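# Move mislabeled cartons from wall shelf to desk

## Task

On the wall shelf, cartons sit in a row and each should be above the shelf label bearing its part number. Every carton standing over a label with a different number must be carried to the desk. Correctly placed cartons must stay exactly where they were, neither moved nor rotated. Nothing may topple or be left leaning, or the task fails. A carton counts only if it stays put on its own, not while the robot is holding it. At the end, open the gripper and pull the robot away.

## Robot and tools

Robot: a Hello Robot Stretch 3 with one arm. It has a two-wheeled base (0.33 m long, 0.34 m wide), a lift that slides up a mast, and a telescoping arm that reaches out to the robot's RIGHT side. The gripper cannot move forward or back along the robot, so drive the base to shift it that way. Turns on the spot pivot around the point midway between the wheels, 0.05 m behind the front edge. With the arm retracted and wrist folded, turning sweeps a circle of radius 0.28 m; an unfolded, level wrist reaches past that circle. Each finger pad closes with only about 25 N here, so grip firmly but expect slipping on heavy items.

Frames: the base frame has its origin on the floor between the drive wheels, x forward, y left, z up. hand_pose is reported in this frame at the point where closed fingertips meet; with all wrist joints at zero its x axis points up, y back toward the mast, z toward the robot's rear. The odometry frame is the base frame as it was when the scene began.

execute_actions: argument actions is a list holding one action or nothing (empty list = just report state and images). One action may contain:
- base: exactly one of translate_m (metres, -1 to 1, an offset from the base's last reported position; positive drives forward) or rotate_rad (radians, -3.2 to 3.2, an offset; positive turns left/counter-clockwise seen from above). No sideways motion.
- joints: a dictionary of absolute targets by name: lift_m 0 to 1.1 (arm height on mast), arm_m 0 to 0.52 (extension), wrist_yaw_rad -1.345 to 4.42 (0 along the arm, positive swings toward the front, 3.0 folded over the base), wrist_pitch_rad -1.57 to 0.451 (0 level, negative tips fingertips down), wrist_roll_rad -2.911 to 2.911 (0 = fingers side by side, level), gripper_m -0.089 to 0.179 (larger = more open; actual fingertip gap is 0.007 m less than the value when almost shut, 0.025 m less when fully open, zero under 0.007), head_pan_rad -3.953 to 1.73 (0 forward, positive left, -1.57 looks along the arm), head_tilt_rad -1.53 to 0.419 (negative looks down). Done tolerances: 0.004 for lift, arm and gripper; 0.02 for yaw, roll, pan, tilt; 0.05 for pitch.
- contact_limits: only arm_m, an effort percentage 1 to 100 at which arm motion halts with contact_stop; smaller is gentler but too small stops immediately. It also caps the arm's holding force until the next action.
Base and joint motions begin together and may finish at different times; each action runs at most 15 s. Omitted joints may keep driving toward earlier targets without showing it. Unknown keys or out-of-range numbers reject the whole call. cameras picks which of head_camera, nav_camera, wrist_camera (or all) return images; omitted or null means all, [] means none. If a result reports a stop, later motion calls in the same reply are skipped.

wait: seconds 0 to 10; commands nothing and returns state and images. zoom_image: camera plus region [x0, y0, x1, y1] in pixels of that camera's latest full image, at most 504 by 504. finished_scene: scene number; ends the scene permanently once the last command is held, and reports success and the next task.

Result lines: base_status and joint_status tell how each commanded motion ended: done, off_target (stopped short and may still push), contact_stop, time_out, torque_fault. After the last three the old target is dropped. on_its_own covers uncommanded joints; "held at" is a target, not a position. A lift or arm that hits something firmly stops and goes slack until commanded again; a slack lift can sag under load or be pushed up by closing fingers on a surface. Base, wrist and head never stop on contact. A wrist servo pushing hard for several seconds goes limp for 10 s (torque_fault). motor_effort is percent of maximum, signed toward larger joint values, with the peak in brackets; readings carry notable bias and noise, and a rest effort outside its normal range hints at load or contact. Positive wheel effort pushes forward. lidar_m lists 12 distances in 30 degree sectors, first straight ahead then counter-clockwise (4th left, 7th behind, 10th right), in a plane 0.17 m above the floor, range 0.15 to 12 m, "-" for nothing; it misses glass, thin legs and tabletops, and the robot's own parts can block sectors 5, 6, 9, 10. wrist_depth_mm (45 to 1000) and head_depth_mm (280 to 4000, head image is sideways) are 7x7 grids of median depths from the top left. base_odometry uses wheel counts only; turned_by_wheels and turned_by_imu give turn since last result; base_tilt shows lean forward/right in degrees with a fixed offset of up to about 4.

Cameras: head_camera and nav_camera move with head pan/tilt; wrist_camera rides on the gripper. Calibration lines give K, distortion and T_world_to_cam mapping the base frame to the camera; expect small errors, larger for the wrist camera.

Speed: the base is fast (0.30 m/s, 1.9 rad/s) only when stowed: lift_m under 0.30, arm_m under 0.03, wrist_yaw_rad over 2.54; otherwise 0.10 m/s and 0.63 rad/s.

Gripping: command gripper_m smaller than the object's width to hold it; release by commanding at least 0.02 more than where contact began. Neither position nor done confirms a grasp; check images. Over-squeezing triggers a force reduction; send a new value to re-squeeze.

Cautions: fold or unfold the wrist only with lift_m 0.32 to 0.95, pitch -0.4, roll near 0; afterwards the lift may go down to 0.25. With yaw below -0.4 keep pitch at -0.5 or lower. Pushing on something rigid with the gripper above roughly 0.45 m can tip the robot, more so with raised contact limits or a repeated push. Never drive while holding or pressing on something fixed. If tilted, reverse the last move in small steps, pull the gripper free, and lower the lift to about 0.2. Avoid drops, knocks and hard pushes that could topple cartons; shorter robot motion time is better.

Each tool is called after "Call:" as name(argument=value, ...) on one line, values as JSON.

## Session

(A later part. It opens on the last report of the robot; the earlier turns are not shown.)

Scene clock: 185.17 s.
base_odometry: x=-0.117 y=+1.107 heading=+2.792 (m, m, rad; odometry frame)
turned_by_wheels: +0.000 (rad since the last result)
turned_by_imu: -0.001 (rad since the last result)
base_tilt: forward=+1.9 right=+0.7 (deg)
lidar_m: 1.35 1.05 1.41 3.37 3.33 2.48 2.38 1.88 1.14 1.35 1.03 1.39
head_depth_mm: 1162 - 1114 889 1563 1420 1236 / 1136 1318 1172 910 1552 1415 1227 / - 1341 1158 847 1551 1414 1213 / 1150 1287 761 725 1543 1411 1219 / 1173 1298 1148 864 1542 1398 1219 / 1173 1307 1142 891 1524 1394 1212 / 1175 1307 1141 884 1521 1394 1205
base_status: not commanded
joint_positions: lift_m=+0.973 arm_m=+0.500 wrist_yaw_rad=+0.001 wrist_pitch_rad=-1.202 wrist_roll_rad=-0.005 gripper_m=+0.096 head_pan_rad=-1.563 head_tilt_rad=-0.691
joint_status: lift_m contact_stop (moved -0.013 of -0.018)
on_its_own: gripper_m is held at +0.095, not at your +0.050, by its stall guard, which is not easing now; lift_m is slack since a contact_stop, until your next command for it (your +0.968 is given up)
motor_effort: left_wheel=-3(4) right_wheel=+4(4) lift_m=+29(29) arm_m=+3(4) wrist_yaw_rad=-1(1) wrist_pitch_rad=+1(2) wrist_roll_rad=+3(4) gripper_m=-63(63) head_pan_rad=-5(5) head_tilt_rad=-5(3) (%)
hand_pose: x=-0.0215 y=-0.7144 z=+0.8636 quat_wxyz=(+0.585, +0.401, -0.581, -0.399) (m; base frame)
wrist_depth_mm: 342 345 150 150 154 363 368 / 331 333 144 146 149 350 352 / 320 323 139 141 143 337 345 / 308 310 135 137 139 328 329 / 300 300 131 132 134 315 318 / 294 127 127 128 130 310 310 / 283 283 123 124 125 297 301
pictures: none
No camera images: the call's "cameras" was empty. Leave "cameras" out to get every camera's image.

Landed. Release and lift off.

Call:
execute_actions(actions=[{"joints":{"gripper_m":0.142,"lift_m":0.976}}], cameras=[])

Call:
execute_actions(actions=[{"joints":{"lift_m":1.1}}], cameras=["head_camera"])

Call:
execute_actions(actions=[{"base":{"rotate_rad":1.571},"joints":{"arm_m":0.1,"head_pan_rad":0,"head_tilt_rad":-0.5}}], cameras=["head_camera","nav_camera"])

Scene clock: 189.17 s.
base_odometry: x=-0.117 y=+1.107 heading=+2.792 (m, m, rad; odometry frame)
turned_by_wheels: +0.000 (rad since the last result)
turned_by_imu: -0.001 (rad since the last result)
base_tilt: forward=+1.9 right=+1.0 (deg)
lidar_m: 1.34 1.05 1.41 3.38 3.33 2.47 2.38 1.88 1.14 1.35 1.02 1.39
head_depth_mm: 1162 - 1124 886 1564 1425 1225 / 1127 1319 1164 910 1552 1421 1227 / - 1346 1158 845 1536 1417 1215 / 1156 1288 757 721 1537 1405 1216 / 1172 1300 1142 864 1529 1399 1214 / 1174 1300 1137 888 1530 1393 1206 / 1173 1311 1124 885 1531 1389 1204
base_status: not commanded
joint_positions: lift_m=+0.975 arm_m=+0.500 wrist_yaw_rad=+0.001 wrist_pitch_rad=-1.203 wrist_roll_rad=-0.005 gripper_m=+0.139 head_pan_rad=-1.563 head_tilt_rad=-0.691
joint_status: all done
motor_effort: left_wheel=-2(3) right_wheel=+4(4) lift_m=+42(42) arm_m=+4(4) wrist_yaw_rad=-1(1) wrist_pitch_rad=+0(1) wrist_roll_rad=+3(3) gripper_m=+99(100) head_pan_rad=-4(4) head_tilt_rad=-4(4) (%)
hand_pose: x=-0.0215 y=-0.7144 z=+0.8664 quat_wxyz=(+0.585, +0.401, -0.581, -0.399) (m; base frame)
wrist_depth_mm: 339 345 149 151 153 365 372 / 329 332 145 146 148 349 356 / 319 324 140 141 143 336 345 / 309 312 135 137 138 327 332 / 297 216 131 133 133 318 321 / 290 127 127 128 130 310 310 / 282 283 123 125 126 299 303
pictures: none
No camera images: the call's "cameras" was empty. Leave "cameras" out to get every camera's image.

Scene clock: 191.13 s.
base_odometry: x=-0.117 y=+1.107 heading=+2.792 (m, m, rad; odometry frame)
turned_by_wheels: +0.000 (rad since the last result)
turned_by_imu: +0.000 (rad since the last result)
base_tilt: forward=+2.0 right=+0.8 (deg)
lidar_m: 1.34 1.05 1.41 3.36 3.33 2.49 2.38 1.88 1.14 1.35 1.02 1.39
head_depth_mm: 1166 1302 1175 909 1578 1419 1231 / 1165 1298 1168 906 1557 1409 1219 / 1178 1301 1118 846 1540 1403 1215 / - 1320 786 722 1537 1411 1221 / 1172 1300 1105 862 1546 1400 1219 / 1175 1312 1136 887 1528 1394 1206 / 1161 1302 1126 882 1523 1388 1207
base_status: not commanded
joint_positions: lift_m=+1.099 arm_m=+0.500 wrist_yaw_rad=+0.001 wrist_pitch_rad=-1.203 wrist_roll_rad=-0.005 gripper_m=+0.142 head_pan_rad=-1.563 head_tilt_rad=-0.691
joint_status: all done
motor_effort: left_wheel=-3(2) right_wheel=+4(4) lift_m=+45(46) arm_m=+4(3) wrist_yaw_rad=-2(0) wrist_pitch_rad=+0(1) wrist_roll_rad=+3(3) gripper_m=+0(100) head_pan_rad=-4(4) head_tilt_rad=-3(3) (%)
hand_pose: x=-0.0215 y=-0.7144 z=+0.9902 quat_wxyz=(+0.585, +0.401, -0.581, -0.399) (m; base frame)
wrist_depth_mm: 479 481 489 490 501 505 515 / 453 466 475 475 485 485 489 / 449 445 448 270 468 474 474 / 431 436 430 263 453 457 465 / 417 426 417 252 437 445 445 / 406 411 248 247 422 430 435 / 399 401 239 239 410 415 424
pictures: head_camera (sideways: a quarter turn clockwise sets it upright)
camera_calibration (this result's frames):
head_camera: T_world_to_cam=[[-0.0330295, 0.613703, -0.788846, 1.04076], [0.999454, 0.0212349, -0.0253276, 0.0331646], [0.00120742, -0.789251, -0.614069, 0.760727], [0, 0, 0, 1]] pos_world=[0.000310641, -0.039014, 1.28898]
Images, in order (width x height): head_camera 896x504.

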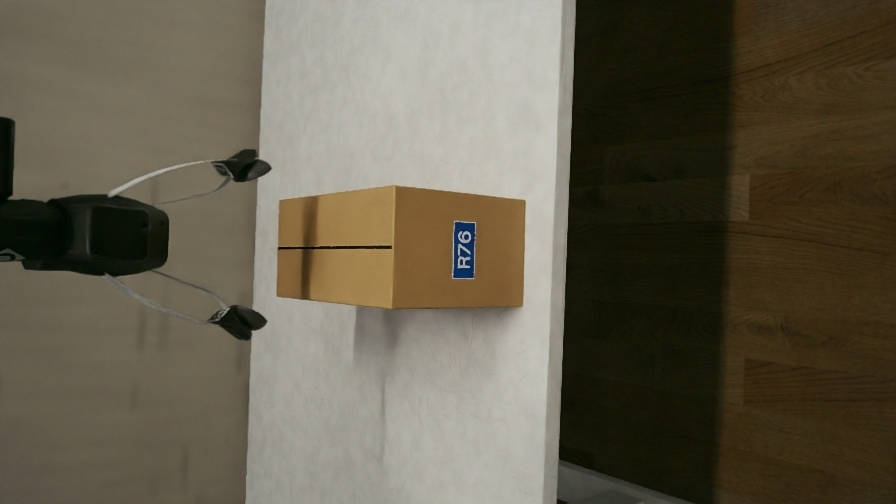

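Scene clock: 195.27 s.
base_odometry: x=-0.117 y=+1.107 heading=-1.920 (m, m, rad; odometry frame)
turned_by_wheels: +1.571 (rad since the last result)
turned_by_imu: +1.591 (rad since the last result)
base_tilt: forward=+1.9 right=+0.9 (deg)
lidar_m: 3.38 3.34 2.48 2.38 1.88 1.14 1.35 1.03 1.39 1.35 1.06 1.40
head_depth_mm: 2948 3145 3428 2752 2052 1640 1356 / 2978 3197 3490 2734 2053 1640 1359 / 2913 3151 3404 2690 2034 1622 1349 / 2910 3148 3415 2702 2008 1631 1344 / 2948 3097 3443 2674 2009 1614 1343 / 2919 3176 3378 2648 1996 1606 1348 / 2903 3122 3413 2619 1991 1610 1340
base_status: done
joint_positions: lift_m=+1.099 arm_m=+0.100 wrist_yaw_rad=+0.001 wrist_pitch_rad=-1.203 wrist_roll_rad=-0.005 gripper_m=+0.142 head_pan_rad=-0.007 head_tilt_rad=-0.507
joint_status: all done
motor_effort: left_wheel=-3(11) right_wheel=+3(11) lift_m=+45(45) arm_m=-4(4) wrist_yaw_rad=-1(1) wrist_pitch_rad=+1(1) wrist_roll_rad=+3(3) gripper_m=+1(2) head_pan_rad=+3(46) head_tilt_rad=+4(16) (%)
hand_pose: x=-0.0215 y=-0.3150 z=+0.9902 quat_wxyz=(+0.585, +0.401, -0.581, -0.399) (m; base frame)
wrist_depth_mm: - - - - - - - / - - - - - - - / - - - - - - - / - - - - - - - / - - - - - - - / - - - - - - - / - - - - - - -
pictures: head_camera (sideways: a quarter turn clockwise sets it upright), nav_camera (sideways: a quarter turn counterclockwise sets it upright)
camera_calibration (this result's frames):
head_camera: T_world_to_cam=[[-0.459113, -0.0251235, -0.888022, 1.17267], [-0.00171321, 0.999623, -0.0273951, 0.0419698], [0.888376, -0.0110561, -0.458983, 0.55354], [0, 0, 0, 1]] pos_world=[0.0467099, -0.00637231, 1.29658]
nav_camera: T_world_to_cam=[[0.452338, 0.0310311, 0.891307, -1.12159], [-0.0214939, -0.998725, 0.0456791, -0.00738091], [0.891588, -0.0398201, -0.451094, 0.543562], [0, 0, 0, 1]] pos_world=[0.0225466, 0.0490774, 1.24522]
Images, in order (width x height): head_camera 896x504, nav_camera 672x504.

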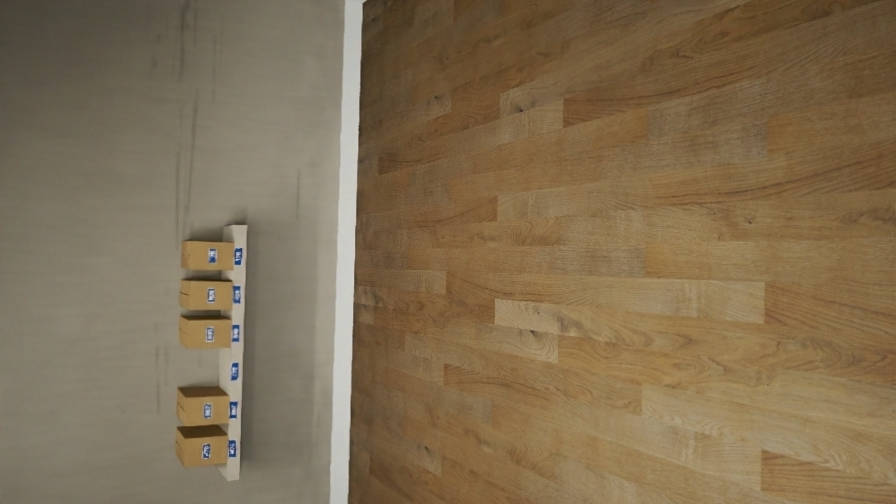

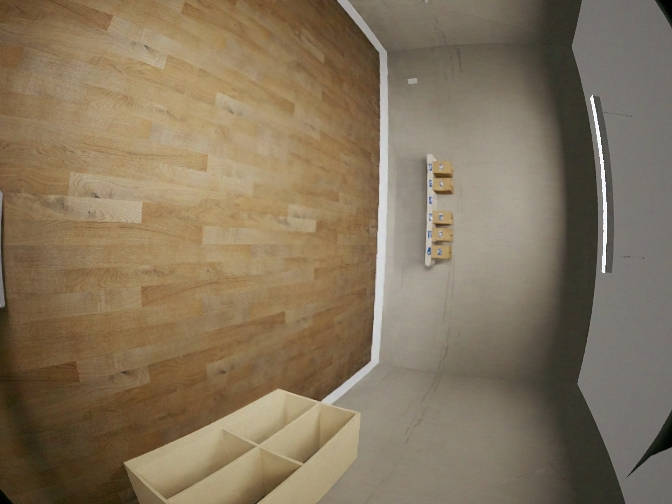

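Call:
execute_actions(actions=[{"base":{"translate_m":1.0}}], cameras=[])

Call:
execute_actions(actions=[{"base":{"translate_m":1.0}}], cameras=[])

Call:
execute_actions(actions=[{"base":{"translate_m":0.5}}], cameras=[])

Call:
execute_actions(actions=[{"base":{"rotate_rad":1.55},"joints":{"head_pan_rad":-1.57,"head_tilt_rad":-0.6}}])

Scene clock: 212.67 s.
base_odometry: x=-0.459 y=+0.167 heading=-1.920 (m, m, rad; odometry frame)
turned_by_wheels: +0.000 (rad since the last result)
turned_by_imu: +0.000 (rad since the last result)
base_tilt: forward=+2.0 right=+1.0 (deg)
lidar_m: 2.40 2.51 2.46 2.38 2.46 2.01 1.97 1.90 1.13 0.99 1.17 1.98
head_depth_mm: 2052 2263 2474 2615 2064 1642 1362 / 2078 2246 2437 2607 2043 1638 1366 / 2073 2230 2446 2602 2063 1634 1353 / 2082 2226 2438 2582 2028 1624 1348 / 2077 2221 2457 2594 2014 1608 1341 / 2055 2237 2449 2574 2020 1603 1325 / 2061 2197 2413 2564 1995 1594 1334
base_status: done
joint_positions: lift_m=+1.099 arm_m=+0.100 wrist_yaw_rad=+0.001 wrist_pitch_rad=-1.203 wrist_roll_rad=-0.005 gripper_m=+0.142 head_pan_rad=-0.007 head_tilt_rad=-0.507
joint_status: not commanded
motor_effort: left_wheel=-4(6) right_wheel=+3(9) lift_m=+45(45) arm_m=-3(3) wrist_yaw_rad=-1(1) wrist_pitch_rad=+1(1) wrist_roll_rad=+3(3) gripper_m=+0(1) head_pan_rad=+4(3) head_tilt_rad=+4(3) (%)
hand_pose: x=-0.0215 y=-0.3150 z=+0.9902 quat_wxyz=(+0.585, +0.401, -0.581, -0.399) (m; base frame)
wrist_depth_mm: - - - - - - - / - - - - - - - / - - - - - - - / - - - - - - - / - - - - - - - / - - - - - - - / - - - - - - -
pictures: none
No camera images: the call's "cameras" was empty. Leave "cameras" out to get every camera's image.

Scene clock: 223.90 s.
base_odometry: x=-0.802 y=-0.772 heading=-1.920 (m, m, rad; odometry frame)
turned_by_wheels: +0.000 (rad since the last result)
turned_by_imu: +0.001 (rad since the last result)
base_tilt: forward=+1.9 right=+0.8 (deg)
lidar_m: 1.41 1.48 2.05 2.36 2.47 2.96 2.94 1.39 1.07 1.39 1.45 1.45
head_depth_mm: 1200 1296 1420 1563 1725 1635 1363 / 1196 1309 1414 1558 1725 1633 1365 / 1207 1302 1395 1370 1730 1641 1361 / 1196 1300 1378 1301 1718 1623 1352 / 1199 1297 1362 1269 1721 1619 1347 / 1194 1294 1363 1268 1720 1602 1341 / 1193 1296 1412 1330 1732 1600 1332
base_status: done
joint_positions: lift_m=+1.099 arm_m=+0.100 wrist_yaw_rad=+0.001 wrist_pitch_rad=-1.203 wrist_roll_rad=-0.005 gripper_m=+0.142 head_pan_rad=-0.007 head_tilt_rad=-0.507
joint_status: not commanded
motor_effort: left_wheel=-4(5) right_wheel=+3(8) lift_m=+45(45) arm_m=-3(4) wrist_yaw_rad=-1(1) wrist_pitch_rad=+1(1) wrist_roll_rad=+3(3) gripper_m=+1(1) head_pan_rad=+4(3) head_tilt_rad=+2(3) (%)
hand_pose: x=-0.0215 y=-0.3150 z=+0.9902 quat_wxyz=(+0.585, +0.401, -0.581, -0.399) (m; base frame)
wrist_depth_mm: - - - - - - 946 / - - - - - - - / - - - - - - - / - - - - - - - / - - - - - - - / - - - - - - - / - - - - - - -
pictures: none
No camera images: the call's "cameras" was empty. Leave "cameras" out to get every camera's image.

Scene clock: 230.13 s.
base_odometry: x=-0.973 y=-1.242 heading=-1.921 (m, m, rad; odometry frame)
turned_by_wheels: +0.000 (rad since the last result)
turned_by_imu: +0.000 (rad since the last result)
base_tilt: forward=+2.0 right=+0.9 (deg)
lidar_m: 0.91 0.96 1.33 2.35 2.45 3.38 3.42 1.77 1.33 1.40 1.26 0.94
head_depth_mm: 762 828 897 990 1096 1231 1326 / 763 828 899 985 1066 1215 1326 / 762 826 904 947 795 870 1328 / 761 823 897 974 915 869 1324 / 762 826 901 947 789 870 1328 / 761 827 901 965 817 882 1327 / 762 824 905 947 790 1237 1331
base_status: done
joint_positions: lift_m=+1.099 arm_m=+0.100 wrist_yaw_rad=+0.001 wrist_pitch_rad=-1.203 wrist_roll_rad=-0.005 gripper_m=+0.142 head_pan_rad=-0.007 head_tilt_rad=-0.507
joint_status: not commanded
motor_effort: left_wheel=-4(6) right_wheel=+3(7) lift_m=+45(45) arm_m=-4(3) wrist_yaw_rad=-1(1) wrist_pitch_rad=+1(1) wrist_roll_rad=+4(3) gripper_m=+1(1) head_pan_rad=+3(4) head_tilt_rad=+4(4) (%)
hand_pose: x=-0.0215 y=-0.3150 z=+0.9902 quat_wxyz=(+0.585, +0.401, -0.581, -0.399) (m; base frame)
wrist_depth_mm: - - - - - - - / - - - - - - - / - - - - - - - / - - - - - - - / - - - - - - - / - - - - - - - / - - - - - - -
pictures: none
No camera images: the call's "cameras" was empty. Leave "cameras" out to get every camera's image.

Scene clock: 233.53 s.
base_odometry: x=-0.973 y=-1.242 heading=-0.371 (m, m, rad; odometry frame)
turned_by_wheels: +1.550 (rad since the last result)
turned_by_imu: +1.569 (rad since the last result)
base_tilt: forward=+1.9 right=+0.9 (deg)
lidar_m: 2.34 2.44 3.33 3.41 1.81 1.33 1.40 1.29 0.95 0.91 0.95 1.31
head_depth_mm: - - 978 1049 1192 1385 1291 / - - 967 1046 958 1383 1281 / - - - - 872 1377 1280 / 783 831 - - 892 1381 1280 / 772 849 939 872 848 1383 1277 / 771 844 935 907 880 1381 1265 / 769 849 937 828 848 1386 1264
base_status: done
joint_positions: lift_m=+1.099 arm_m=+0.100 wrist_yaw_rad=+0.001 wrist_pitch_rad=-1.203 wrist_roll_rad=-0.005 gripper_m=+0.142 head_pan_rad=-1.563 head_tilt_rad=-0.592
joint_status: all done
motor_effort: left_wheel=-3(9) right_wheel=+3(9) lift_m=+45(45) arm_m=-3(4) wrist_yaw_rad=-1(1) wrist_pitch_rad=+1(1) wrist_roll_rad=+4(3) gripper_m=+1(1) head_pan_rad=-4(48) head_tilt_rad=-3(11) (%)
hand_pose: x=-0.0215 y=-0.3150 z=+0.9902 quat_wxyz=(+0.585, +0.401, -0.581, -0.399) (m; base frame)
wrist_depth_mm: 558 561 541 538 582 843 810 / - - - - - - - / - - - - - - - / - - - - - - - / - - - - - - - / - - - - - - - / - - - - - - -
pictures: head_camera (sideways: a quarter turn clockwise sets it upright), nav_camera (sideways: a quarter turn counterclockwise sets it upright), wrist_camera
camera_calibration (this result's frames):
head_camera: T_world_to_cam=[[-0.0324977, 0.532624, -0.845728, 1.11491], [0.99947, 0.0188228, -0.026551, 0.0347607], [0.00177724, -0.846142, -0.532954, 0.655195], [0, 0, 0, 1]] pos_world=[0.000325333, -0.0400952, 1.29302]
nav_camera: T_world_to_cam=[[0.0383066, -0.526067, 0.84958, -1.06465], [-0.998903, 0.00275425, 0.0467449, -0.00280111], [-0.0269309, -0.850439, -0.525384, 0.645828], [0, 0, 0, 1]] pos_world=[0.0553777, -0.0108298, 1.24394]
wrist_camera: T_world_to_cam=[[-0.998922, -0.0127979, 0.0446244, -0.0728599], [-0.0211687, 0.981068, -0.192502, 0.527197], [-0.0413159, -0.193239, -0.980281, 1.07396], [0, 0, 0, 1]] pos_world=[-0.0172496, -0.310618, 1.15752]
Images, in order (width x height): head_camera 896x504, nav_camera 672x504, wrist_camera 644x364.

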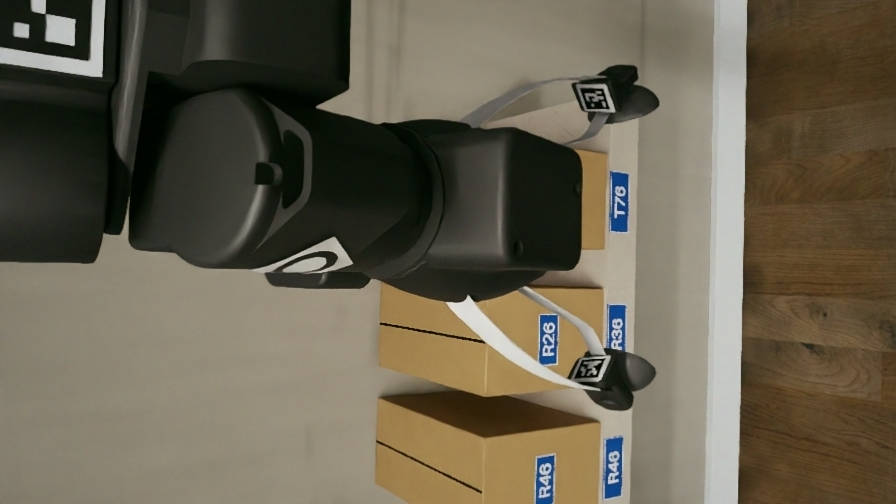

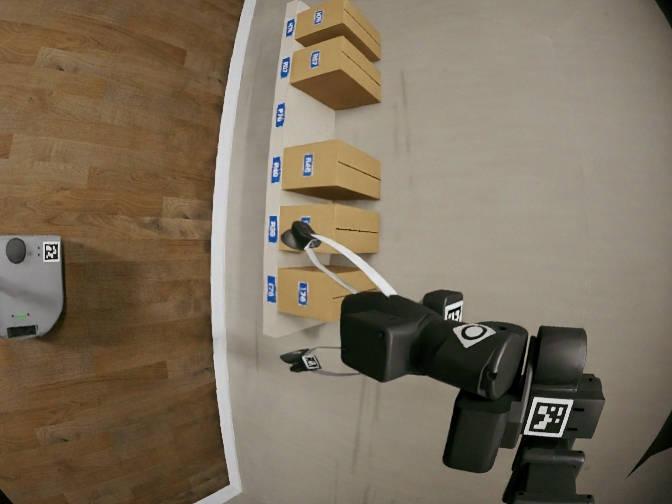

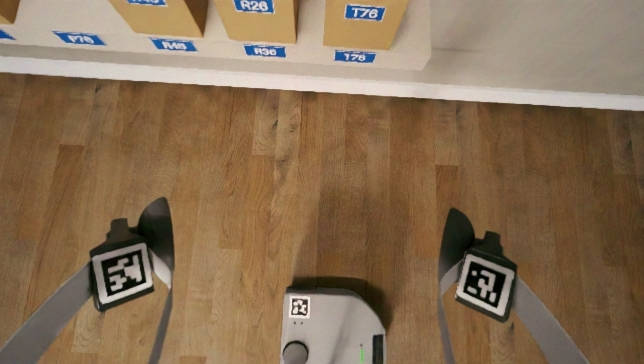

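Call:
execute_actions(actions=[{"base":{"translate_m":0.11},"joints":{"arm_m":0.52,"wrist_pitch_rad":-1.0,"head_tilt_rad":-0.5}}], cameras=["head_camera","wrist_camera"])

Scene clock: 242.83 s.
base_odometry: x=-0.871 y=-1.282 heading=-0.371 (m, m, rad; odometry frame)
turned_by_wheels: +0.000 (rad since the last result)
turned_by_imu: -0.001 (rad since the last result)
base_tilt: forward=+2.1 right=+0.8 (deg)
lidar_m: 2.24 2.33 3.14 3.39 1.84 1.42 1.51 1.29 0.95 0.91 0.95 1.31
head_depth_mm: - 834 909 998 1060 903 1340 / 751 834 908 960 804 878 1336 / - 845 905 970 828 892 1348 / 759 - 918 955 802 1245 1337 / 769 833 902 968 825 1239 1338 / 768 831 908 956 799 1240 1341 / 769 830 908 996 969 1242 1326
base_status: done
joint_positions: lift_m=+1.099 arm_m=+0.517 wrist_yaw_rad=+0.001 wrist_pitch_rad=-1.009 wrist_roll_rad=-0.005 gripper_m=+0.142 head_pan_rad=-1.563 head_tilt_rad=-0.507
joint_status: all done
joint sent to its limit — the command would take arm_m past its upper limit, so that joint was sent only as far as its limit.
motor_effort: left_wheel=-4(4) right_wheel=+4(8) lift_m=+45(45) arm_m=+4(5) wrist_yaw_rad=-1(1) wrist_pitch_rad=+4(4) wrist_roll_rad=+3(3) gripper_m=+1(0) head_pan_rad=-5(4) head_tilt_rad=+3(14) (%)
hand_pose: x=-0.0215 y=-0.7783 z=+1.0082 quat_wxyz=(+0.621, +0.343, -0.617, -0.341) (m; base frame)
wrist_depth_mm: 216 213 210 208 204 203 200 / 268 263 260 255 251 246 245 / 347 339 332 330 322 315 309 / 472 374 374 377 389 381 426 / 503 347 355 348 370 364 674 / 481 315 333 330 361 - - / 457 305 325 308 325 313 -
pictures: head_camera (sideways: a quarter turn clockwise sets it upright), wrist_camera
camera_calibration (this result's frames):
head_camera: T_world_to_cam=[[-0.0318552, 0.458651, -0.888045, 1.1701], [0.999491, 0.0163753, -0.0273955, 0.035863], [0.00197698, -0.888466, -0.458939, 0.55889], [0, 0, 0, 1]] pos_world=[0.000324105, -0.0406993, 1.29658]
wrist_camera: T_world_to_cam=[[-0.998933, -0.00413418, 0.0460014, -0.0741648], [-0.0212033, 0.925879, -0.377225, 1.12844], [-0.0410322, -0.377798, -0.924978, 0.80269], [0, 0, 0, 1]] pos_world=[-0.017223, -0.741846, 1.17156]
Images, in order (width x height): head_camera 896x504, wrist_camera 644x364.

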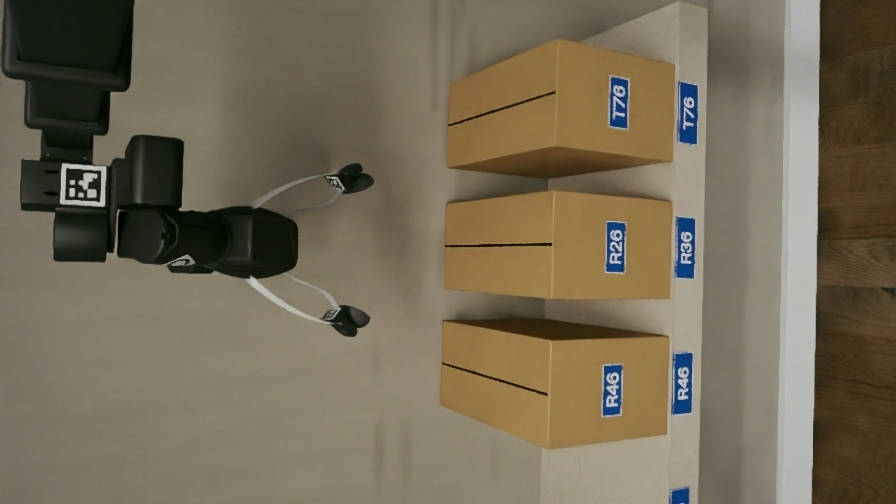

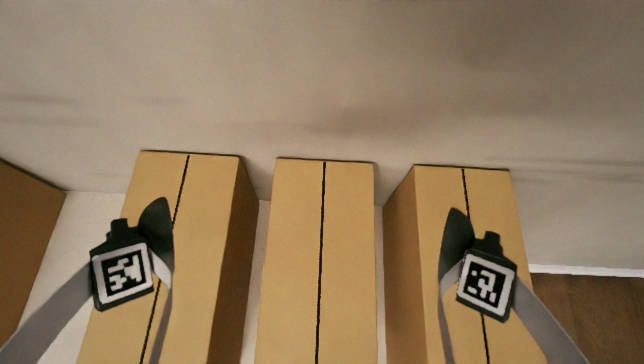

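Call:
execute_actions(actions=[{"base":{"translate_m":-0.008},"joints":{"lift_m":0.95}}], cameras=["head_camera","wrist_camera"])

Scene clock: 248.53 s.
base_odometry: x=-0.878 y=-1.279 heading=-0.371 (m, m, rad; odometry frame)
turned_by_wheels: +0.000 (rad since the last result)
turned_by_imu: -0.001 (rad since the last result)
base_tilt: forward=+2.1 right=+0.7 (deg)
lidar_m: 2.24 2.34 3.15 3.40 1.83 1.41 1.50 1.30 0.95 0.91 0.95 1.31
head_depth_mm: 769 834 897 - - 1229 1339 / 771 831 - 944 802 879 1345 / 768 824 937 969 863 875 1342 / 769 833 - 931 798 1245 1345 / 769 833 907 967 875 1243 1347 / 765 830 909 955 797 1238 1344 / 767 830 905 993 964 1239 1335
base_status: done
joint_positions: lift_m=+0.951 arm_m=+0.517 wrist_yaw_rad=+0.001 wrist_pitch_rad=-1.009 wrist_roll_rad=-0.005 gripper_m=+0.142 head_pan_rad=-1.563 head_tilt_rad=-0.507
joint_status: all done
motor_effort: left_wheel=-3(9) right_wheel=+3(6) lift_m=+12(43) arm_m=+4(4) wrist_yaw_rad=-1(1) wrist_pitch_rad=+4(5) wrist_roll_rad=+3(3) gripper_m=+0(0) head_pan_rad=-4(5) head_tilt_rad=+4(4) (%)
hand_pose: x=-0.0215 y=-0.7783 z=+0.8597 quat_wxyz=(+0.621, +0.343, -0.617, -0.341) (m; base frame)
wrist_depth_mm: 217 215 210 209 205 203 200 / 235 238 246 243 246 245 243 / 218 223 251 229 262 237 241 / 205 210 218 215 255 220 223 / 193 199 203 199 208 207 208 / 183 221 189 188 196 197 196 / 172 189 178 178 184 190 186
pictures: head_camera (sideways: a quarter turn clockwise sets it upright), wrist_camera
camera_calibration (this result's frames):
head_camera: T_world_to_cam=[[-0.0318552, 0.458651, -0.888045, 1.1701], [0.999491, 0.0163753, -0.0273955, 0.035863], [0.00197697, -0.888465, -0.458939, 0.55889], [0, 0, 0, 1]] pos_world=[0.000324105, -0.0406993, 1.29658]
wrist_camera: T_world_to_cam=[[-0.998933, -0.00413322, 0.0460015, -0.0673335], [-0.0212033, 0.92587, -0.377246, 1.07244], [-0.0410322, -0.377819, -0.92497, 0.665317], [0, 0, 0, 1]] pos_world=[-0.017223, -0.741849, 1.02307]
Images, in order (width x height): head_camera 896x504, wrist_camera 644x364.

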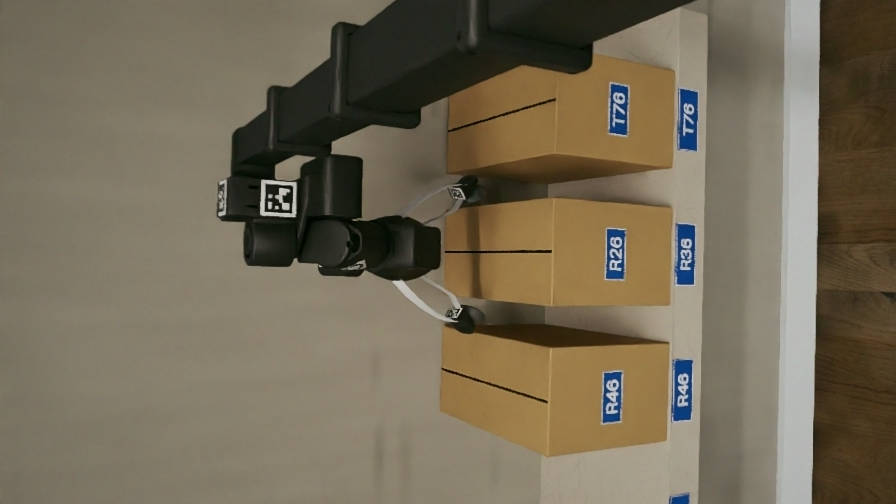

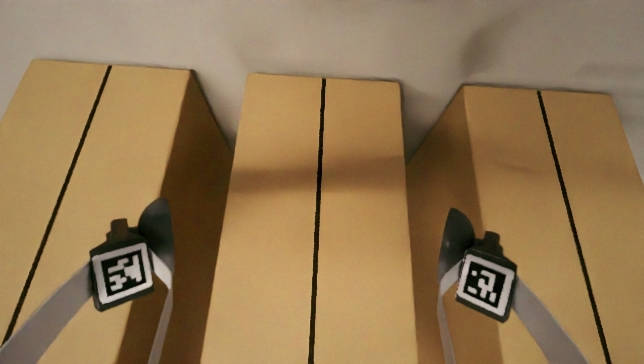

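Call:
execute_actions(actions=[{"joints":{"lift_m":0.905}}], cameras=["head_camera","wrist_camera"])

Scene clock: 253.57 s.
base_odometry: x=-0.878 y=-1.279 heading=-0.371 (m, m, rad; odometry frame)
turned_by_wheels: +0.000 (rad since the last result)
turned_by_imu: -0.001 (rad since the last result)
base_tilt: forward=+2.0 right=+0.8 (deg)
lidar_m: 2.24 2.34 3.16 3.41 1.83 1.41 1.50 1.29 0.95 0.91 0.95 1.30
head_depth_mm: 766 834 903 987 - - 1354 / 768 831 899 - 800 878 1344 / 767 832 - 970 863 878 1332 / 768 831 885 893 800 1250 1345 / 768 832 909 968 874 1239 1337 / 769 835 906 959 801 1241 1332 / 764 830 906 998 963 1239 1331
base_status: not commanded
joint_positions: lift_m=+0.906 arm_m=+0.517 wrist_yaw_rad=+0.001 wrist_pitch_rad=-1.008 wrist_roll_rad=-0.005 gripper_m=+0.142 head_pan_rad=-1.563 head_tilt_rad=-0.507
joint_status: all done
motor_effort: left_wheel=-3(3) right_wheel=+4(4) lift_m=+12(13) arm_m=+4(4) wrist_yaw_rad=-1(1) wrist_pitch_rad=+4(5) wrist_roll_rad=+4(4) gripper_m=-3(3) head_pan_rad=-4(5) head_tilt_rad=+3(4) (%)
hand_pose: x=-0.0215 y=-0.7787 z=+0.8150 quat_wxyz=(+0.621, +0.343, -0.617, -0.341) (m; base frame)
wrist_depth_mm: 198 199 204 202 204 203 200 / 183 190 195 191 200 204 200 / 171 178 178 177 182 189 186 / 160 180 166 166 170 185 172 / 150 177 155 156 158 171 162 / 143 223 144 147 149 - 152 / 138 178 137 138 140 188 144
pictures: head_camera (sideways: a quarter turn clockwise sets it upright), wrist_camera
camera_calibration (this result's frames):
head_camera: T_world_to_cam=[[-0.0318552, 0.458651, -0.888045, 1.1701], [0.999491, 0.0163753, -0.0273955, 0.035863], [0.00197697, -0.888465, -0.458939, 0.55889], [0, 0, 0, 1]] pos_world=[0.000324105, -0.0406993, 1.29658]
wrist_camera: T_world_to_cam=[[-0.998933, -0.00400419, 0.0460096, -0.0651881], [-0.0211557, 0.925238, -0.378797, 1.05668], [-0.041053, -0.379367, -0.924335, 0.62204], [0, 0, 0, 1]] pos_world=[-0.0172271, -0.741961, 0.978241]
Images, in order (width x height): head_camera 896x504, wrist_camera 644x364.

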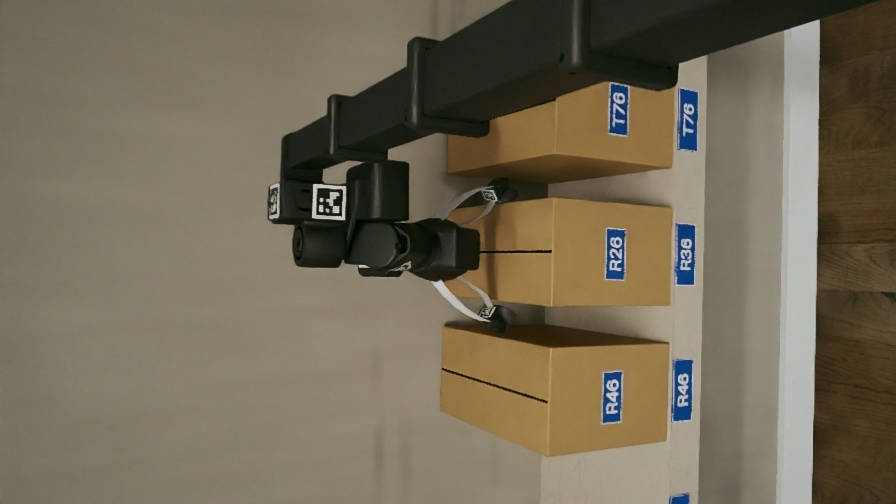

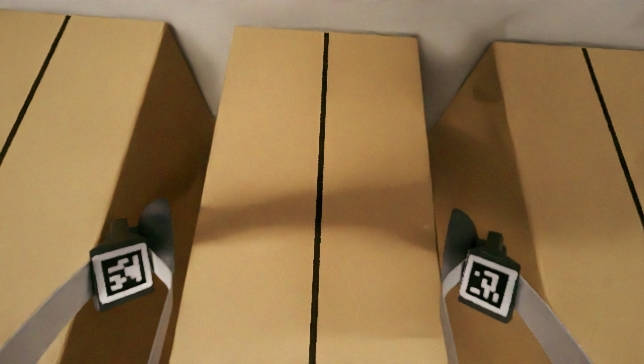

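Call:
execute_actions(actions=[{"base":{"translate_m":-0.005}}], cameras=[])

Call:
execute_actions(actions=[{"joints":{"lift_m":0.885}}], cameras=["wrist_camera"])

Scene clock: 256.97 s.
base_odometry: x=-0.883 y=-1.277 heading=-0.371 (m, m, rad; odometry frame)
turned_by_wheels: +0.000 (rad since the last result)
turned_by_imu: -0.001 (rad since the last result)
base_tilt: forward=+1.9 right=+0.8 (deg)
lidar_m: 2.25 2.34 3.17 3.40 1.82 1.40 1.49 1.29 0.95 0.91 0.95 1.30
head_depth_mm: 767 836 908 986 - - 1336 / 772 834 896 - 803 878 1344 / 765 829 - 979 830 898 1346 / 769 832 884 895 799 1237 1335 / 768 835 905 967 825 1240 1332 / 768 832 908 956 797 1245 1335 / 768 829 903 994 934 1243 1325
base_status: done
joint_positions: lift_m=+0.906 arm_m=+0.517 wrist_yaw_rad=+0.001 wrist_pitch_rad=-1.008 wrist_roll_rad=-0.005 gripper_m=+0.142 head_pan_rad=-1.563 head_tilt_rad=-0.507
joint_status: not commanded
motor_effort: left_wheel=-2(11) right_wheel=+3(7) lift_m=+12(12) arm_m=+4(4) wrist_yaw_rad=-1(1) wrist_pitch_rad=+4(4) wrist_roll_rad=+3(3) gripper_m=+1(2) head_pan_rad=-5(4) head_tilt_rad=+3(3) (%)
hand_pose: x=-0.0215 y=-0.7787 z=+0.8149 quat_wxyz=(+0.621, +0.343, -0.617, -0.341) (m; base frame)
wrist_depth_mm: 197 198 203 200 204 203 200 / 182 189 192 191 230 201 200 / 171 186 177 176 185 188 186 / 160 189 164 166 172 178 172 / 150 185 153 155 158 165 162 / 143 198 144 146 148 153 152 / 144 174 137 138 141 180 144
pictures: none
No camera images: the call's "cameras" was empty. Leave "cameras" out to get every camera's image.

Scene clock: 257.90 s.
base_odometry: x=-0.883 y=-1.277 heading=-0.371 (m, m, rad; odometry frame)
turned_by_wheels: +0.000 (rad since the last result)
turned_by_imu: +0.000 (rad since the last result)
base_tilt: forward=+2.0 right=+0.9 (deg)
lidar_m: 2.25 2.35 3.16 3.42 1.83 1.40 1.50 1.29 0.95 0.92 0.95 1.31
head_depth_mm: 770 835 908 987 - - 1328 / 771 834 898 - 799 1262 1357 / 770 832 886 983 832 892 1341 / 766 833 884 893 797 1245 1336 / 768 835 910 970 821 1240 1347 / 769 833 907 952 798 1248 1342 / 766 829 907 995 935 1239 1332
base_status: not commanded
joint_positions: lift_m=+0.886 arm_m=+0.517 wrist_yaw_rad=+0.001 wrist_pitch_rad=-1.006 wrist_roll_rad=-0.005 gripper_m=+0.142 head_pan_rad=-1.563 head_tilt_rad=-0.507
joint_status: all done
motor_effort: left_wheel=-2(2) right_wheel=+2(3) lift_m=+11(13) arm_m=+4(4) wrist_yaw_rad=-1(1) wrist_pitch_rad=+3(4) wrist_roll_rad=+3(3) gripper_m=-2(4) head_pan_rad=-4(4) head_tilt_rad=+3(3) (%)
hand_pose: x=-0.0215 y=-0.7791 z=+0.7952 quat_wxyz=(+0.621, +0.342, -0.618, -0.340) (m; base frame)
wrist_depth_mm: 173 181 181 181 190 190 188 / 160 182 165 167 173 184 175 / 149 186 153 155 159 181 162 / 141 177 143 144 148 178 151 / 136 136 134 135 137 164 141 / - 129 126 127 130 153 133 / 144 162 119 120 122 181 125
pictures: wrist_camera
camera_calibration (this result's frames):
wrist_camera: T_world_to_cam=[[-0.998933, -0.00391351, 0.0460091, -0.0642089], [-0.0211493, 0.92452, -0.380546, 1.05043], [-0.0410471, -0.381113, -0.923617, 0.601685], [0, 0, 0, 1]] pos_world=[-0.0172271, -0.742087, 0.958418]
Images, in order (width x height): wrist_camera 644x364.

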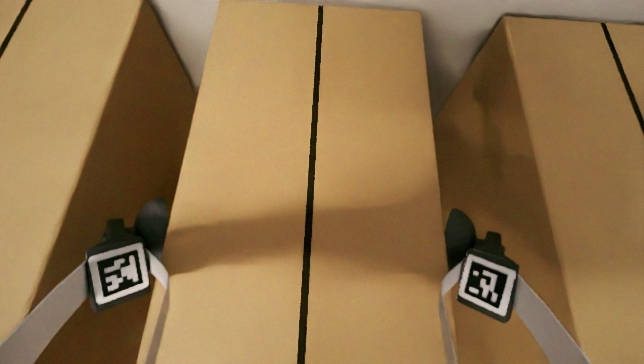

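Arms are touching the top edges; grip now.

Call:
execute_actions(actions=[{"joints":{"gripper_m":0.05}}], cameras=[])

Call:
wait(seconds=1)

Call:
execute_actions(actions=[{"joints":{"lift_m":0.93}}], cameras=["head_camera","wrist_camera"])

Scene clock: 262.93 s.
base_odometry: x=-0.883 y=-1.277 heading=-0.371 (m, m, rad; odometry frame)
turned_by_wheels: +0.000 (rad since the last result)
turned_by_imu: -0.001 (rad since the last result)
base_tilt: forward=+1.8 right=+0.8 (deg)
lidar_m: 2.24 2.34 3.17 3.39 1.83 1.40 1.50 1.29 0.95 0.91 0.95 1.31
head_depth_mm: 769 833 910 988 - - 1320 / 767 833 900 - 802 1270 1344 / 767 835 880 984 831 893 1349 / 766 832 886 891 801 1243 1343 / 766 833 905 970 824 1243 1346 / 767 832 909 956 795 1234 1337 / 767 832 909 999 930 1237 1328
base_status: not commanded
joint_positions: lift_m=+0.886 arm_m=+0.517 wrist_yaw_rad=+0.001 wrist_pitch_rad=-1.002 wrist_roll_rad=-0.005 gripper_m=+0.105 head_pan_rad=-1.563 head_tilt_rad=-0.507
joint_status: gripper_m off_target (ended at +0.105, target +0.050)
motor_effort: left_wheel=-2(2) right_wheel=+2(3) lift_m=+11(11) arm_m=+3(3) wrist_yaw_rad=-1(1) wrist_pitch_rad=+0(3) wrist_roll_rad=+3(3) gripper_m=-99(100) head_pan_rad=-4(4) head_tilt_rad=+4(3) (%)
hand_pose: x=-0.0215 y=-0.7800 z=+0.7957 quat_wxyz=(+0.622, +0.341, -0.618, -0.339) (m; base frame)
wrist_depth_mm: 174 182 185 184 190 190 189 / 162 182 167 169 173 183 178 / 150 185 155 157 161 181 164 / 142 187 144 146 149 178 152 / 137 157 135 137 138 165 142 / 134 126 127 128 130 148 134 / 144 162 120 121 123 181 127
pictures: none
No camera images: the call's "cameras" was empty. Leave "cameras" out to get every camera's image.

Scene clock: 263.93 s.
base_odometry: x=-0.883 y=-1.277 heading=-0.371 (m, m, rad; odometry frame)
turned_by_wheels: +0.000 (rad since the last result)
turned_by_imu: +0.000 (rad since the last result)
base_tilt: forward=+1.9 right=+0.9 (deg)
lidar_m: 2.25 2.34 3.19 3.40 1.82 1.40 1.49 1.29 0.95 0.91 0.95 1.30
head_depth_mm: 768 832 906 984 - - 1331 / 768 834 900 - 803 1271 1340 / 770 829 888 981 831 890 1337 / 767 833 882 894 801 1246 1341 / 769 836 907 974 823 1245 1332 / 766 827 907 954 799 1244 1343 / 767 831 906 995 937 1240 1340
base_status: not commanded
joint_positions: lift_m=+0.886 arm_m=+0.517 wrist_yaw_rad=+0.001 wrist_pitch_rad=-1.002 wrist_roll_rad=-0.005 gripper_m=+0.089 head_pan_rad=-1.563 head_tilt_rad=-0.507
joint_status: gripper_m off_target (ended at +0.105, target +0.050)
on_its_own: gripper_m moved -0.015 toward your old target +0.050
motor_effort: left_wheel=-2(2) right_wheel=+2(3) lift_m=+11(11) arm_m=+4(3) wrist_yaw_rad=-1(1) wrist_pitch_rad=+1(3) wrist_roll_rad=+4(3) gripper_m=-99(100) head_pan_rad=-4(4) head_tilt_rad=+3(3) (%)
hand_pose: x=-0.0215 y=-0.7801 z=+0.7957 quat_wxyz=(+0.622, +0.341, -0.618, -0.339) (m; base frame)
wrist_depth_mm: 174 182 185 183 190 191 190 / 162 183 167 169 174 183 178 / 151 186 154 157 161 181 164 / 143 187 144 146 150 178 152 / 137 156 135 137 138 164 142 / 134 126 127 129 130 152 134 / 144 163 120 122 123 182 127
wait: 1.00 s; at rest by 0.27 s
pictures: head_camera (sideways: a quarter turn clockwise sets it upright), nav_camera (sideways: a quarter turn counterclockwise sets it upright), wrist_camera
camera_calibration (this result's frames):
head_camera: T_world_to_cam=[[-0.0318552, 0.458651, -0.888045, 1.1701], [0.999491, 0.0163753, -0.0273955, 0.035863], [0.00197698, -0.888465, -0.458939, 0.55889], [0, 0, 0, 1]] pos_world=[0.000324105, -0.0406993, 1.29658]
nav_camera: T_world_to_cam=[[0.0376629, -0.45179, 0.891329, -1.11909], [-0.998933, 0.00684347, 0.0456784, -0.00141758], [-0.0267368, -0.892098, -0.45105, 0.549106], [0, 0, 0, 1]] pos_world=[0.0554135, -0.0157277, 1.24522]
wrist_camera: T_world_to_cam=[[-0.998933, -0.00373165, 0.0460262, -0.0641057], [-0.0211601, 0.922914, -0.384424, 1.05334], [-0.0410437, -0.384988, -0.922009, 0.597472], [0, 0, 0, 1]] pos_world=[-0.017226, -0.742364, 0.958754]
Images, in order (width x height): head_camera 896x504, nav_camera 672x504, wrist_camera 644x364.

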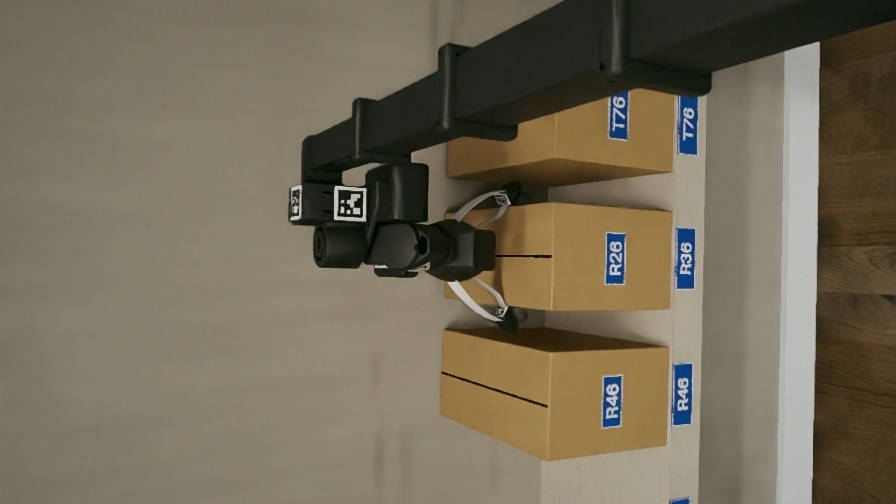

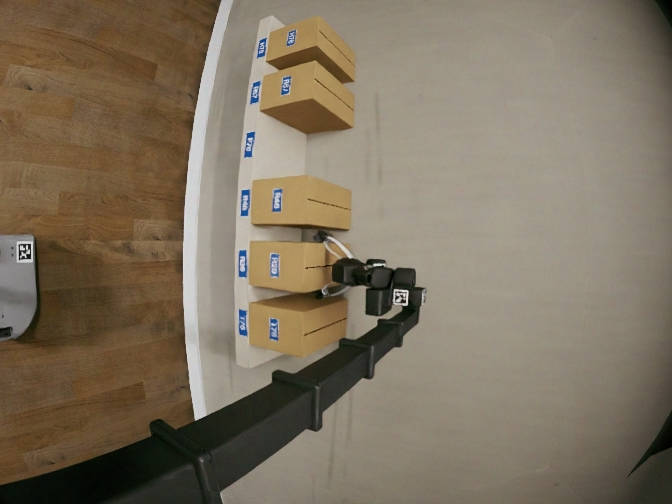

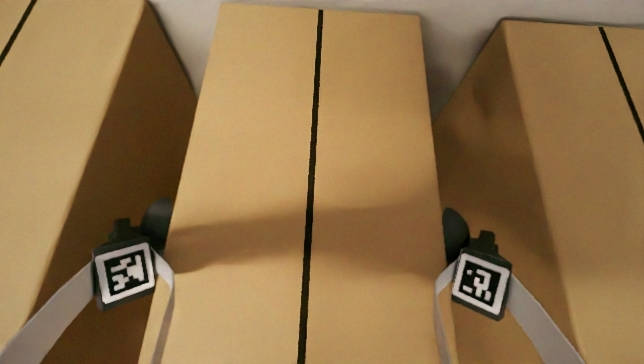

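Scene clock: 265.17 s.
base_odometry: x=-0.883 y=-1.277 heading=-0.371 (m, m, rad; odometry frame)
turned_by_wheels: +0.000 (rad since the last result)
turned_by_imu: +0.000 (rad since the last result)
base_tilt: forward=+2.1 right=+0.7 (deg)
lidar_m: 2.25 2.34 3.18 3.40 1.83 1.41 1.50 1.29 0.94 0.92 0.95 1.31
head_depth_mm: 769 830 912 - - 1271 1352 / 765 836 886 928 799 881 1341 / 767 832 - 957 833 889 1345 / 768 832 899 826 787 1233 1345 / 769 830 910 968 820 1244 1337 / 768 832 907 959 798 1240 1339 / 765 832 909 994 935 1240 1333
base_status: not commanded
joint_positions: lift_m=+0.929 arm_m=+0.517 wrist_yaw_rad=+0.001 wrist_pitch_rad=-1.010 wrist_roll_rad=-0.005 gripper_m=+0.079 head_pan_rad=-1.563 head_tilt_rad=-0.507
joint_status: all done
on_its_own: gripper_m moved -0.010 toward your old target +0.050
motor_effort: left_wheel=-3(2) right_wheel=+3(3) lift_m=+46(46) arm_m=+4(3) wrist_yaw_rad=-1(0) wrist_pitch_rad=+5(7) wrist_roll_rad=+3(3) gripper_m=-100(100) head_pan_rad=-5(4) head_tilt_rad=+2(3) (%)
hand_pose: x=-0.0215 y=-0.7781 z=+0.8381 quat_wxyz=(+0.621, +0.343, -0.617, -0.341) (m; base frame)
wrist_depth_mm: 217 214 176 174 183 202 201 / 211 214 161 164 169 225 224 / 194 201 151 154 157 211 212 / 183 190 143 144 148 198 197 / 172 173 135 137 138 184 184 / 164 129 128 130 131 173 174 / 154 163 122 123 124 181 166
pictures: head_camera (sideways: a quarter turn clockwise sets it upright), wrist_camera
camera_calibration (this result's frames):
head_camera: T_world_to_cam=[[-0.0318544, 0.458541, -0.888102, 1.17017], [0.999491, 0.0163719, -0.0273966, 0.0358644], [0.00197741, -0.888522, -0.458829, 0.558747], [0, 0, 0, 1]] pos_world=[0.00032411, -0.0406999, 1.29658]
wrist_camera: T_world_to_cam=[[-0.998933, -0.00412132, 0.0459991, -0.0663323], [-0.0211542, 0.926212, -0.376409, 1.06366], [-0.0410536, -0.37698, -0.925311, 0.646306], [0, 0, 0, 1]] pos_world=[-0.0172273, -0.741808, 1.00146]
Images, in order (width x height): head_camera 896x504, wrist_camera 644x364.

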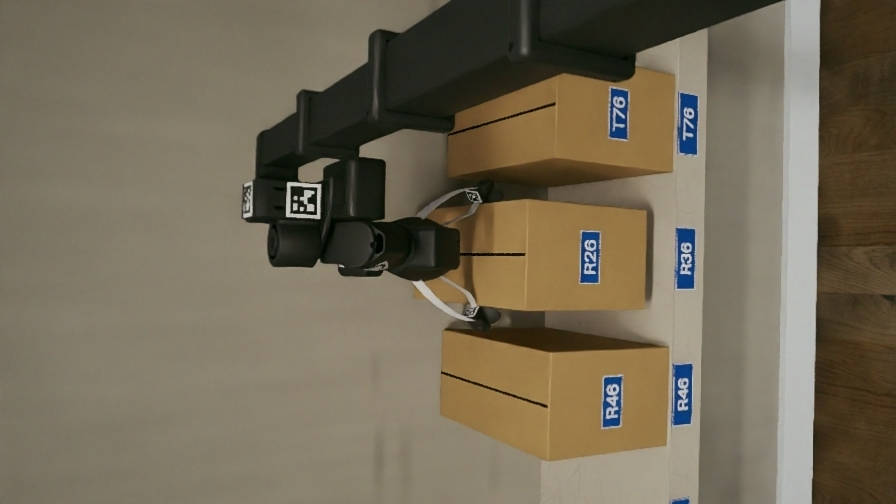

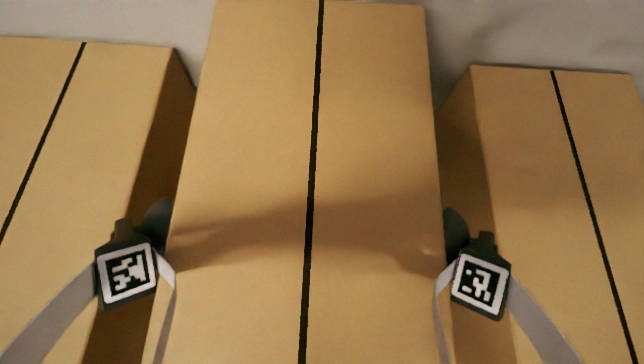

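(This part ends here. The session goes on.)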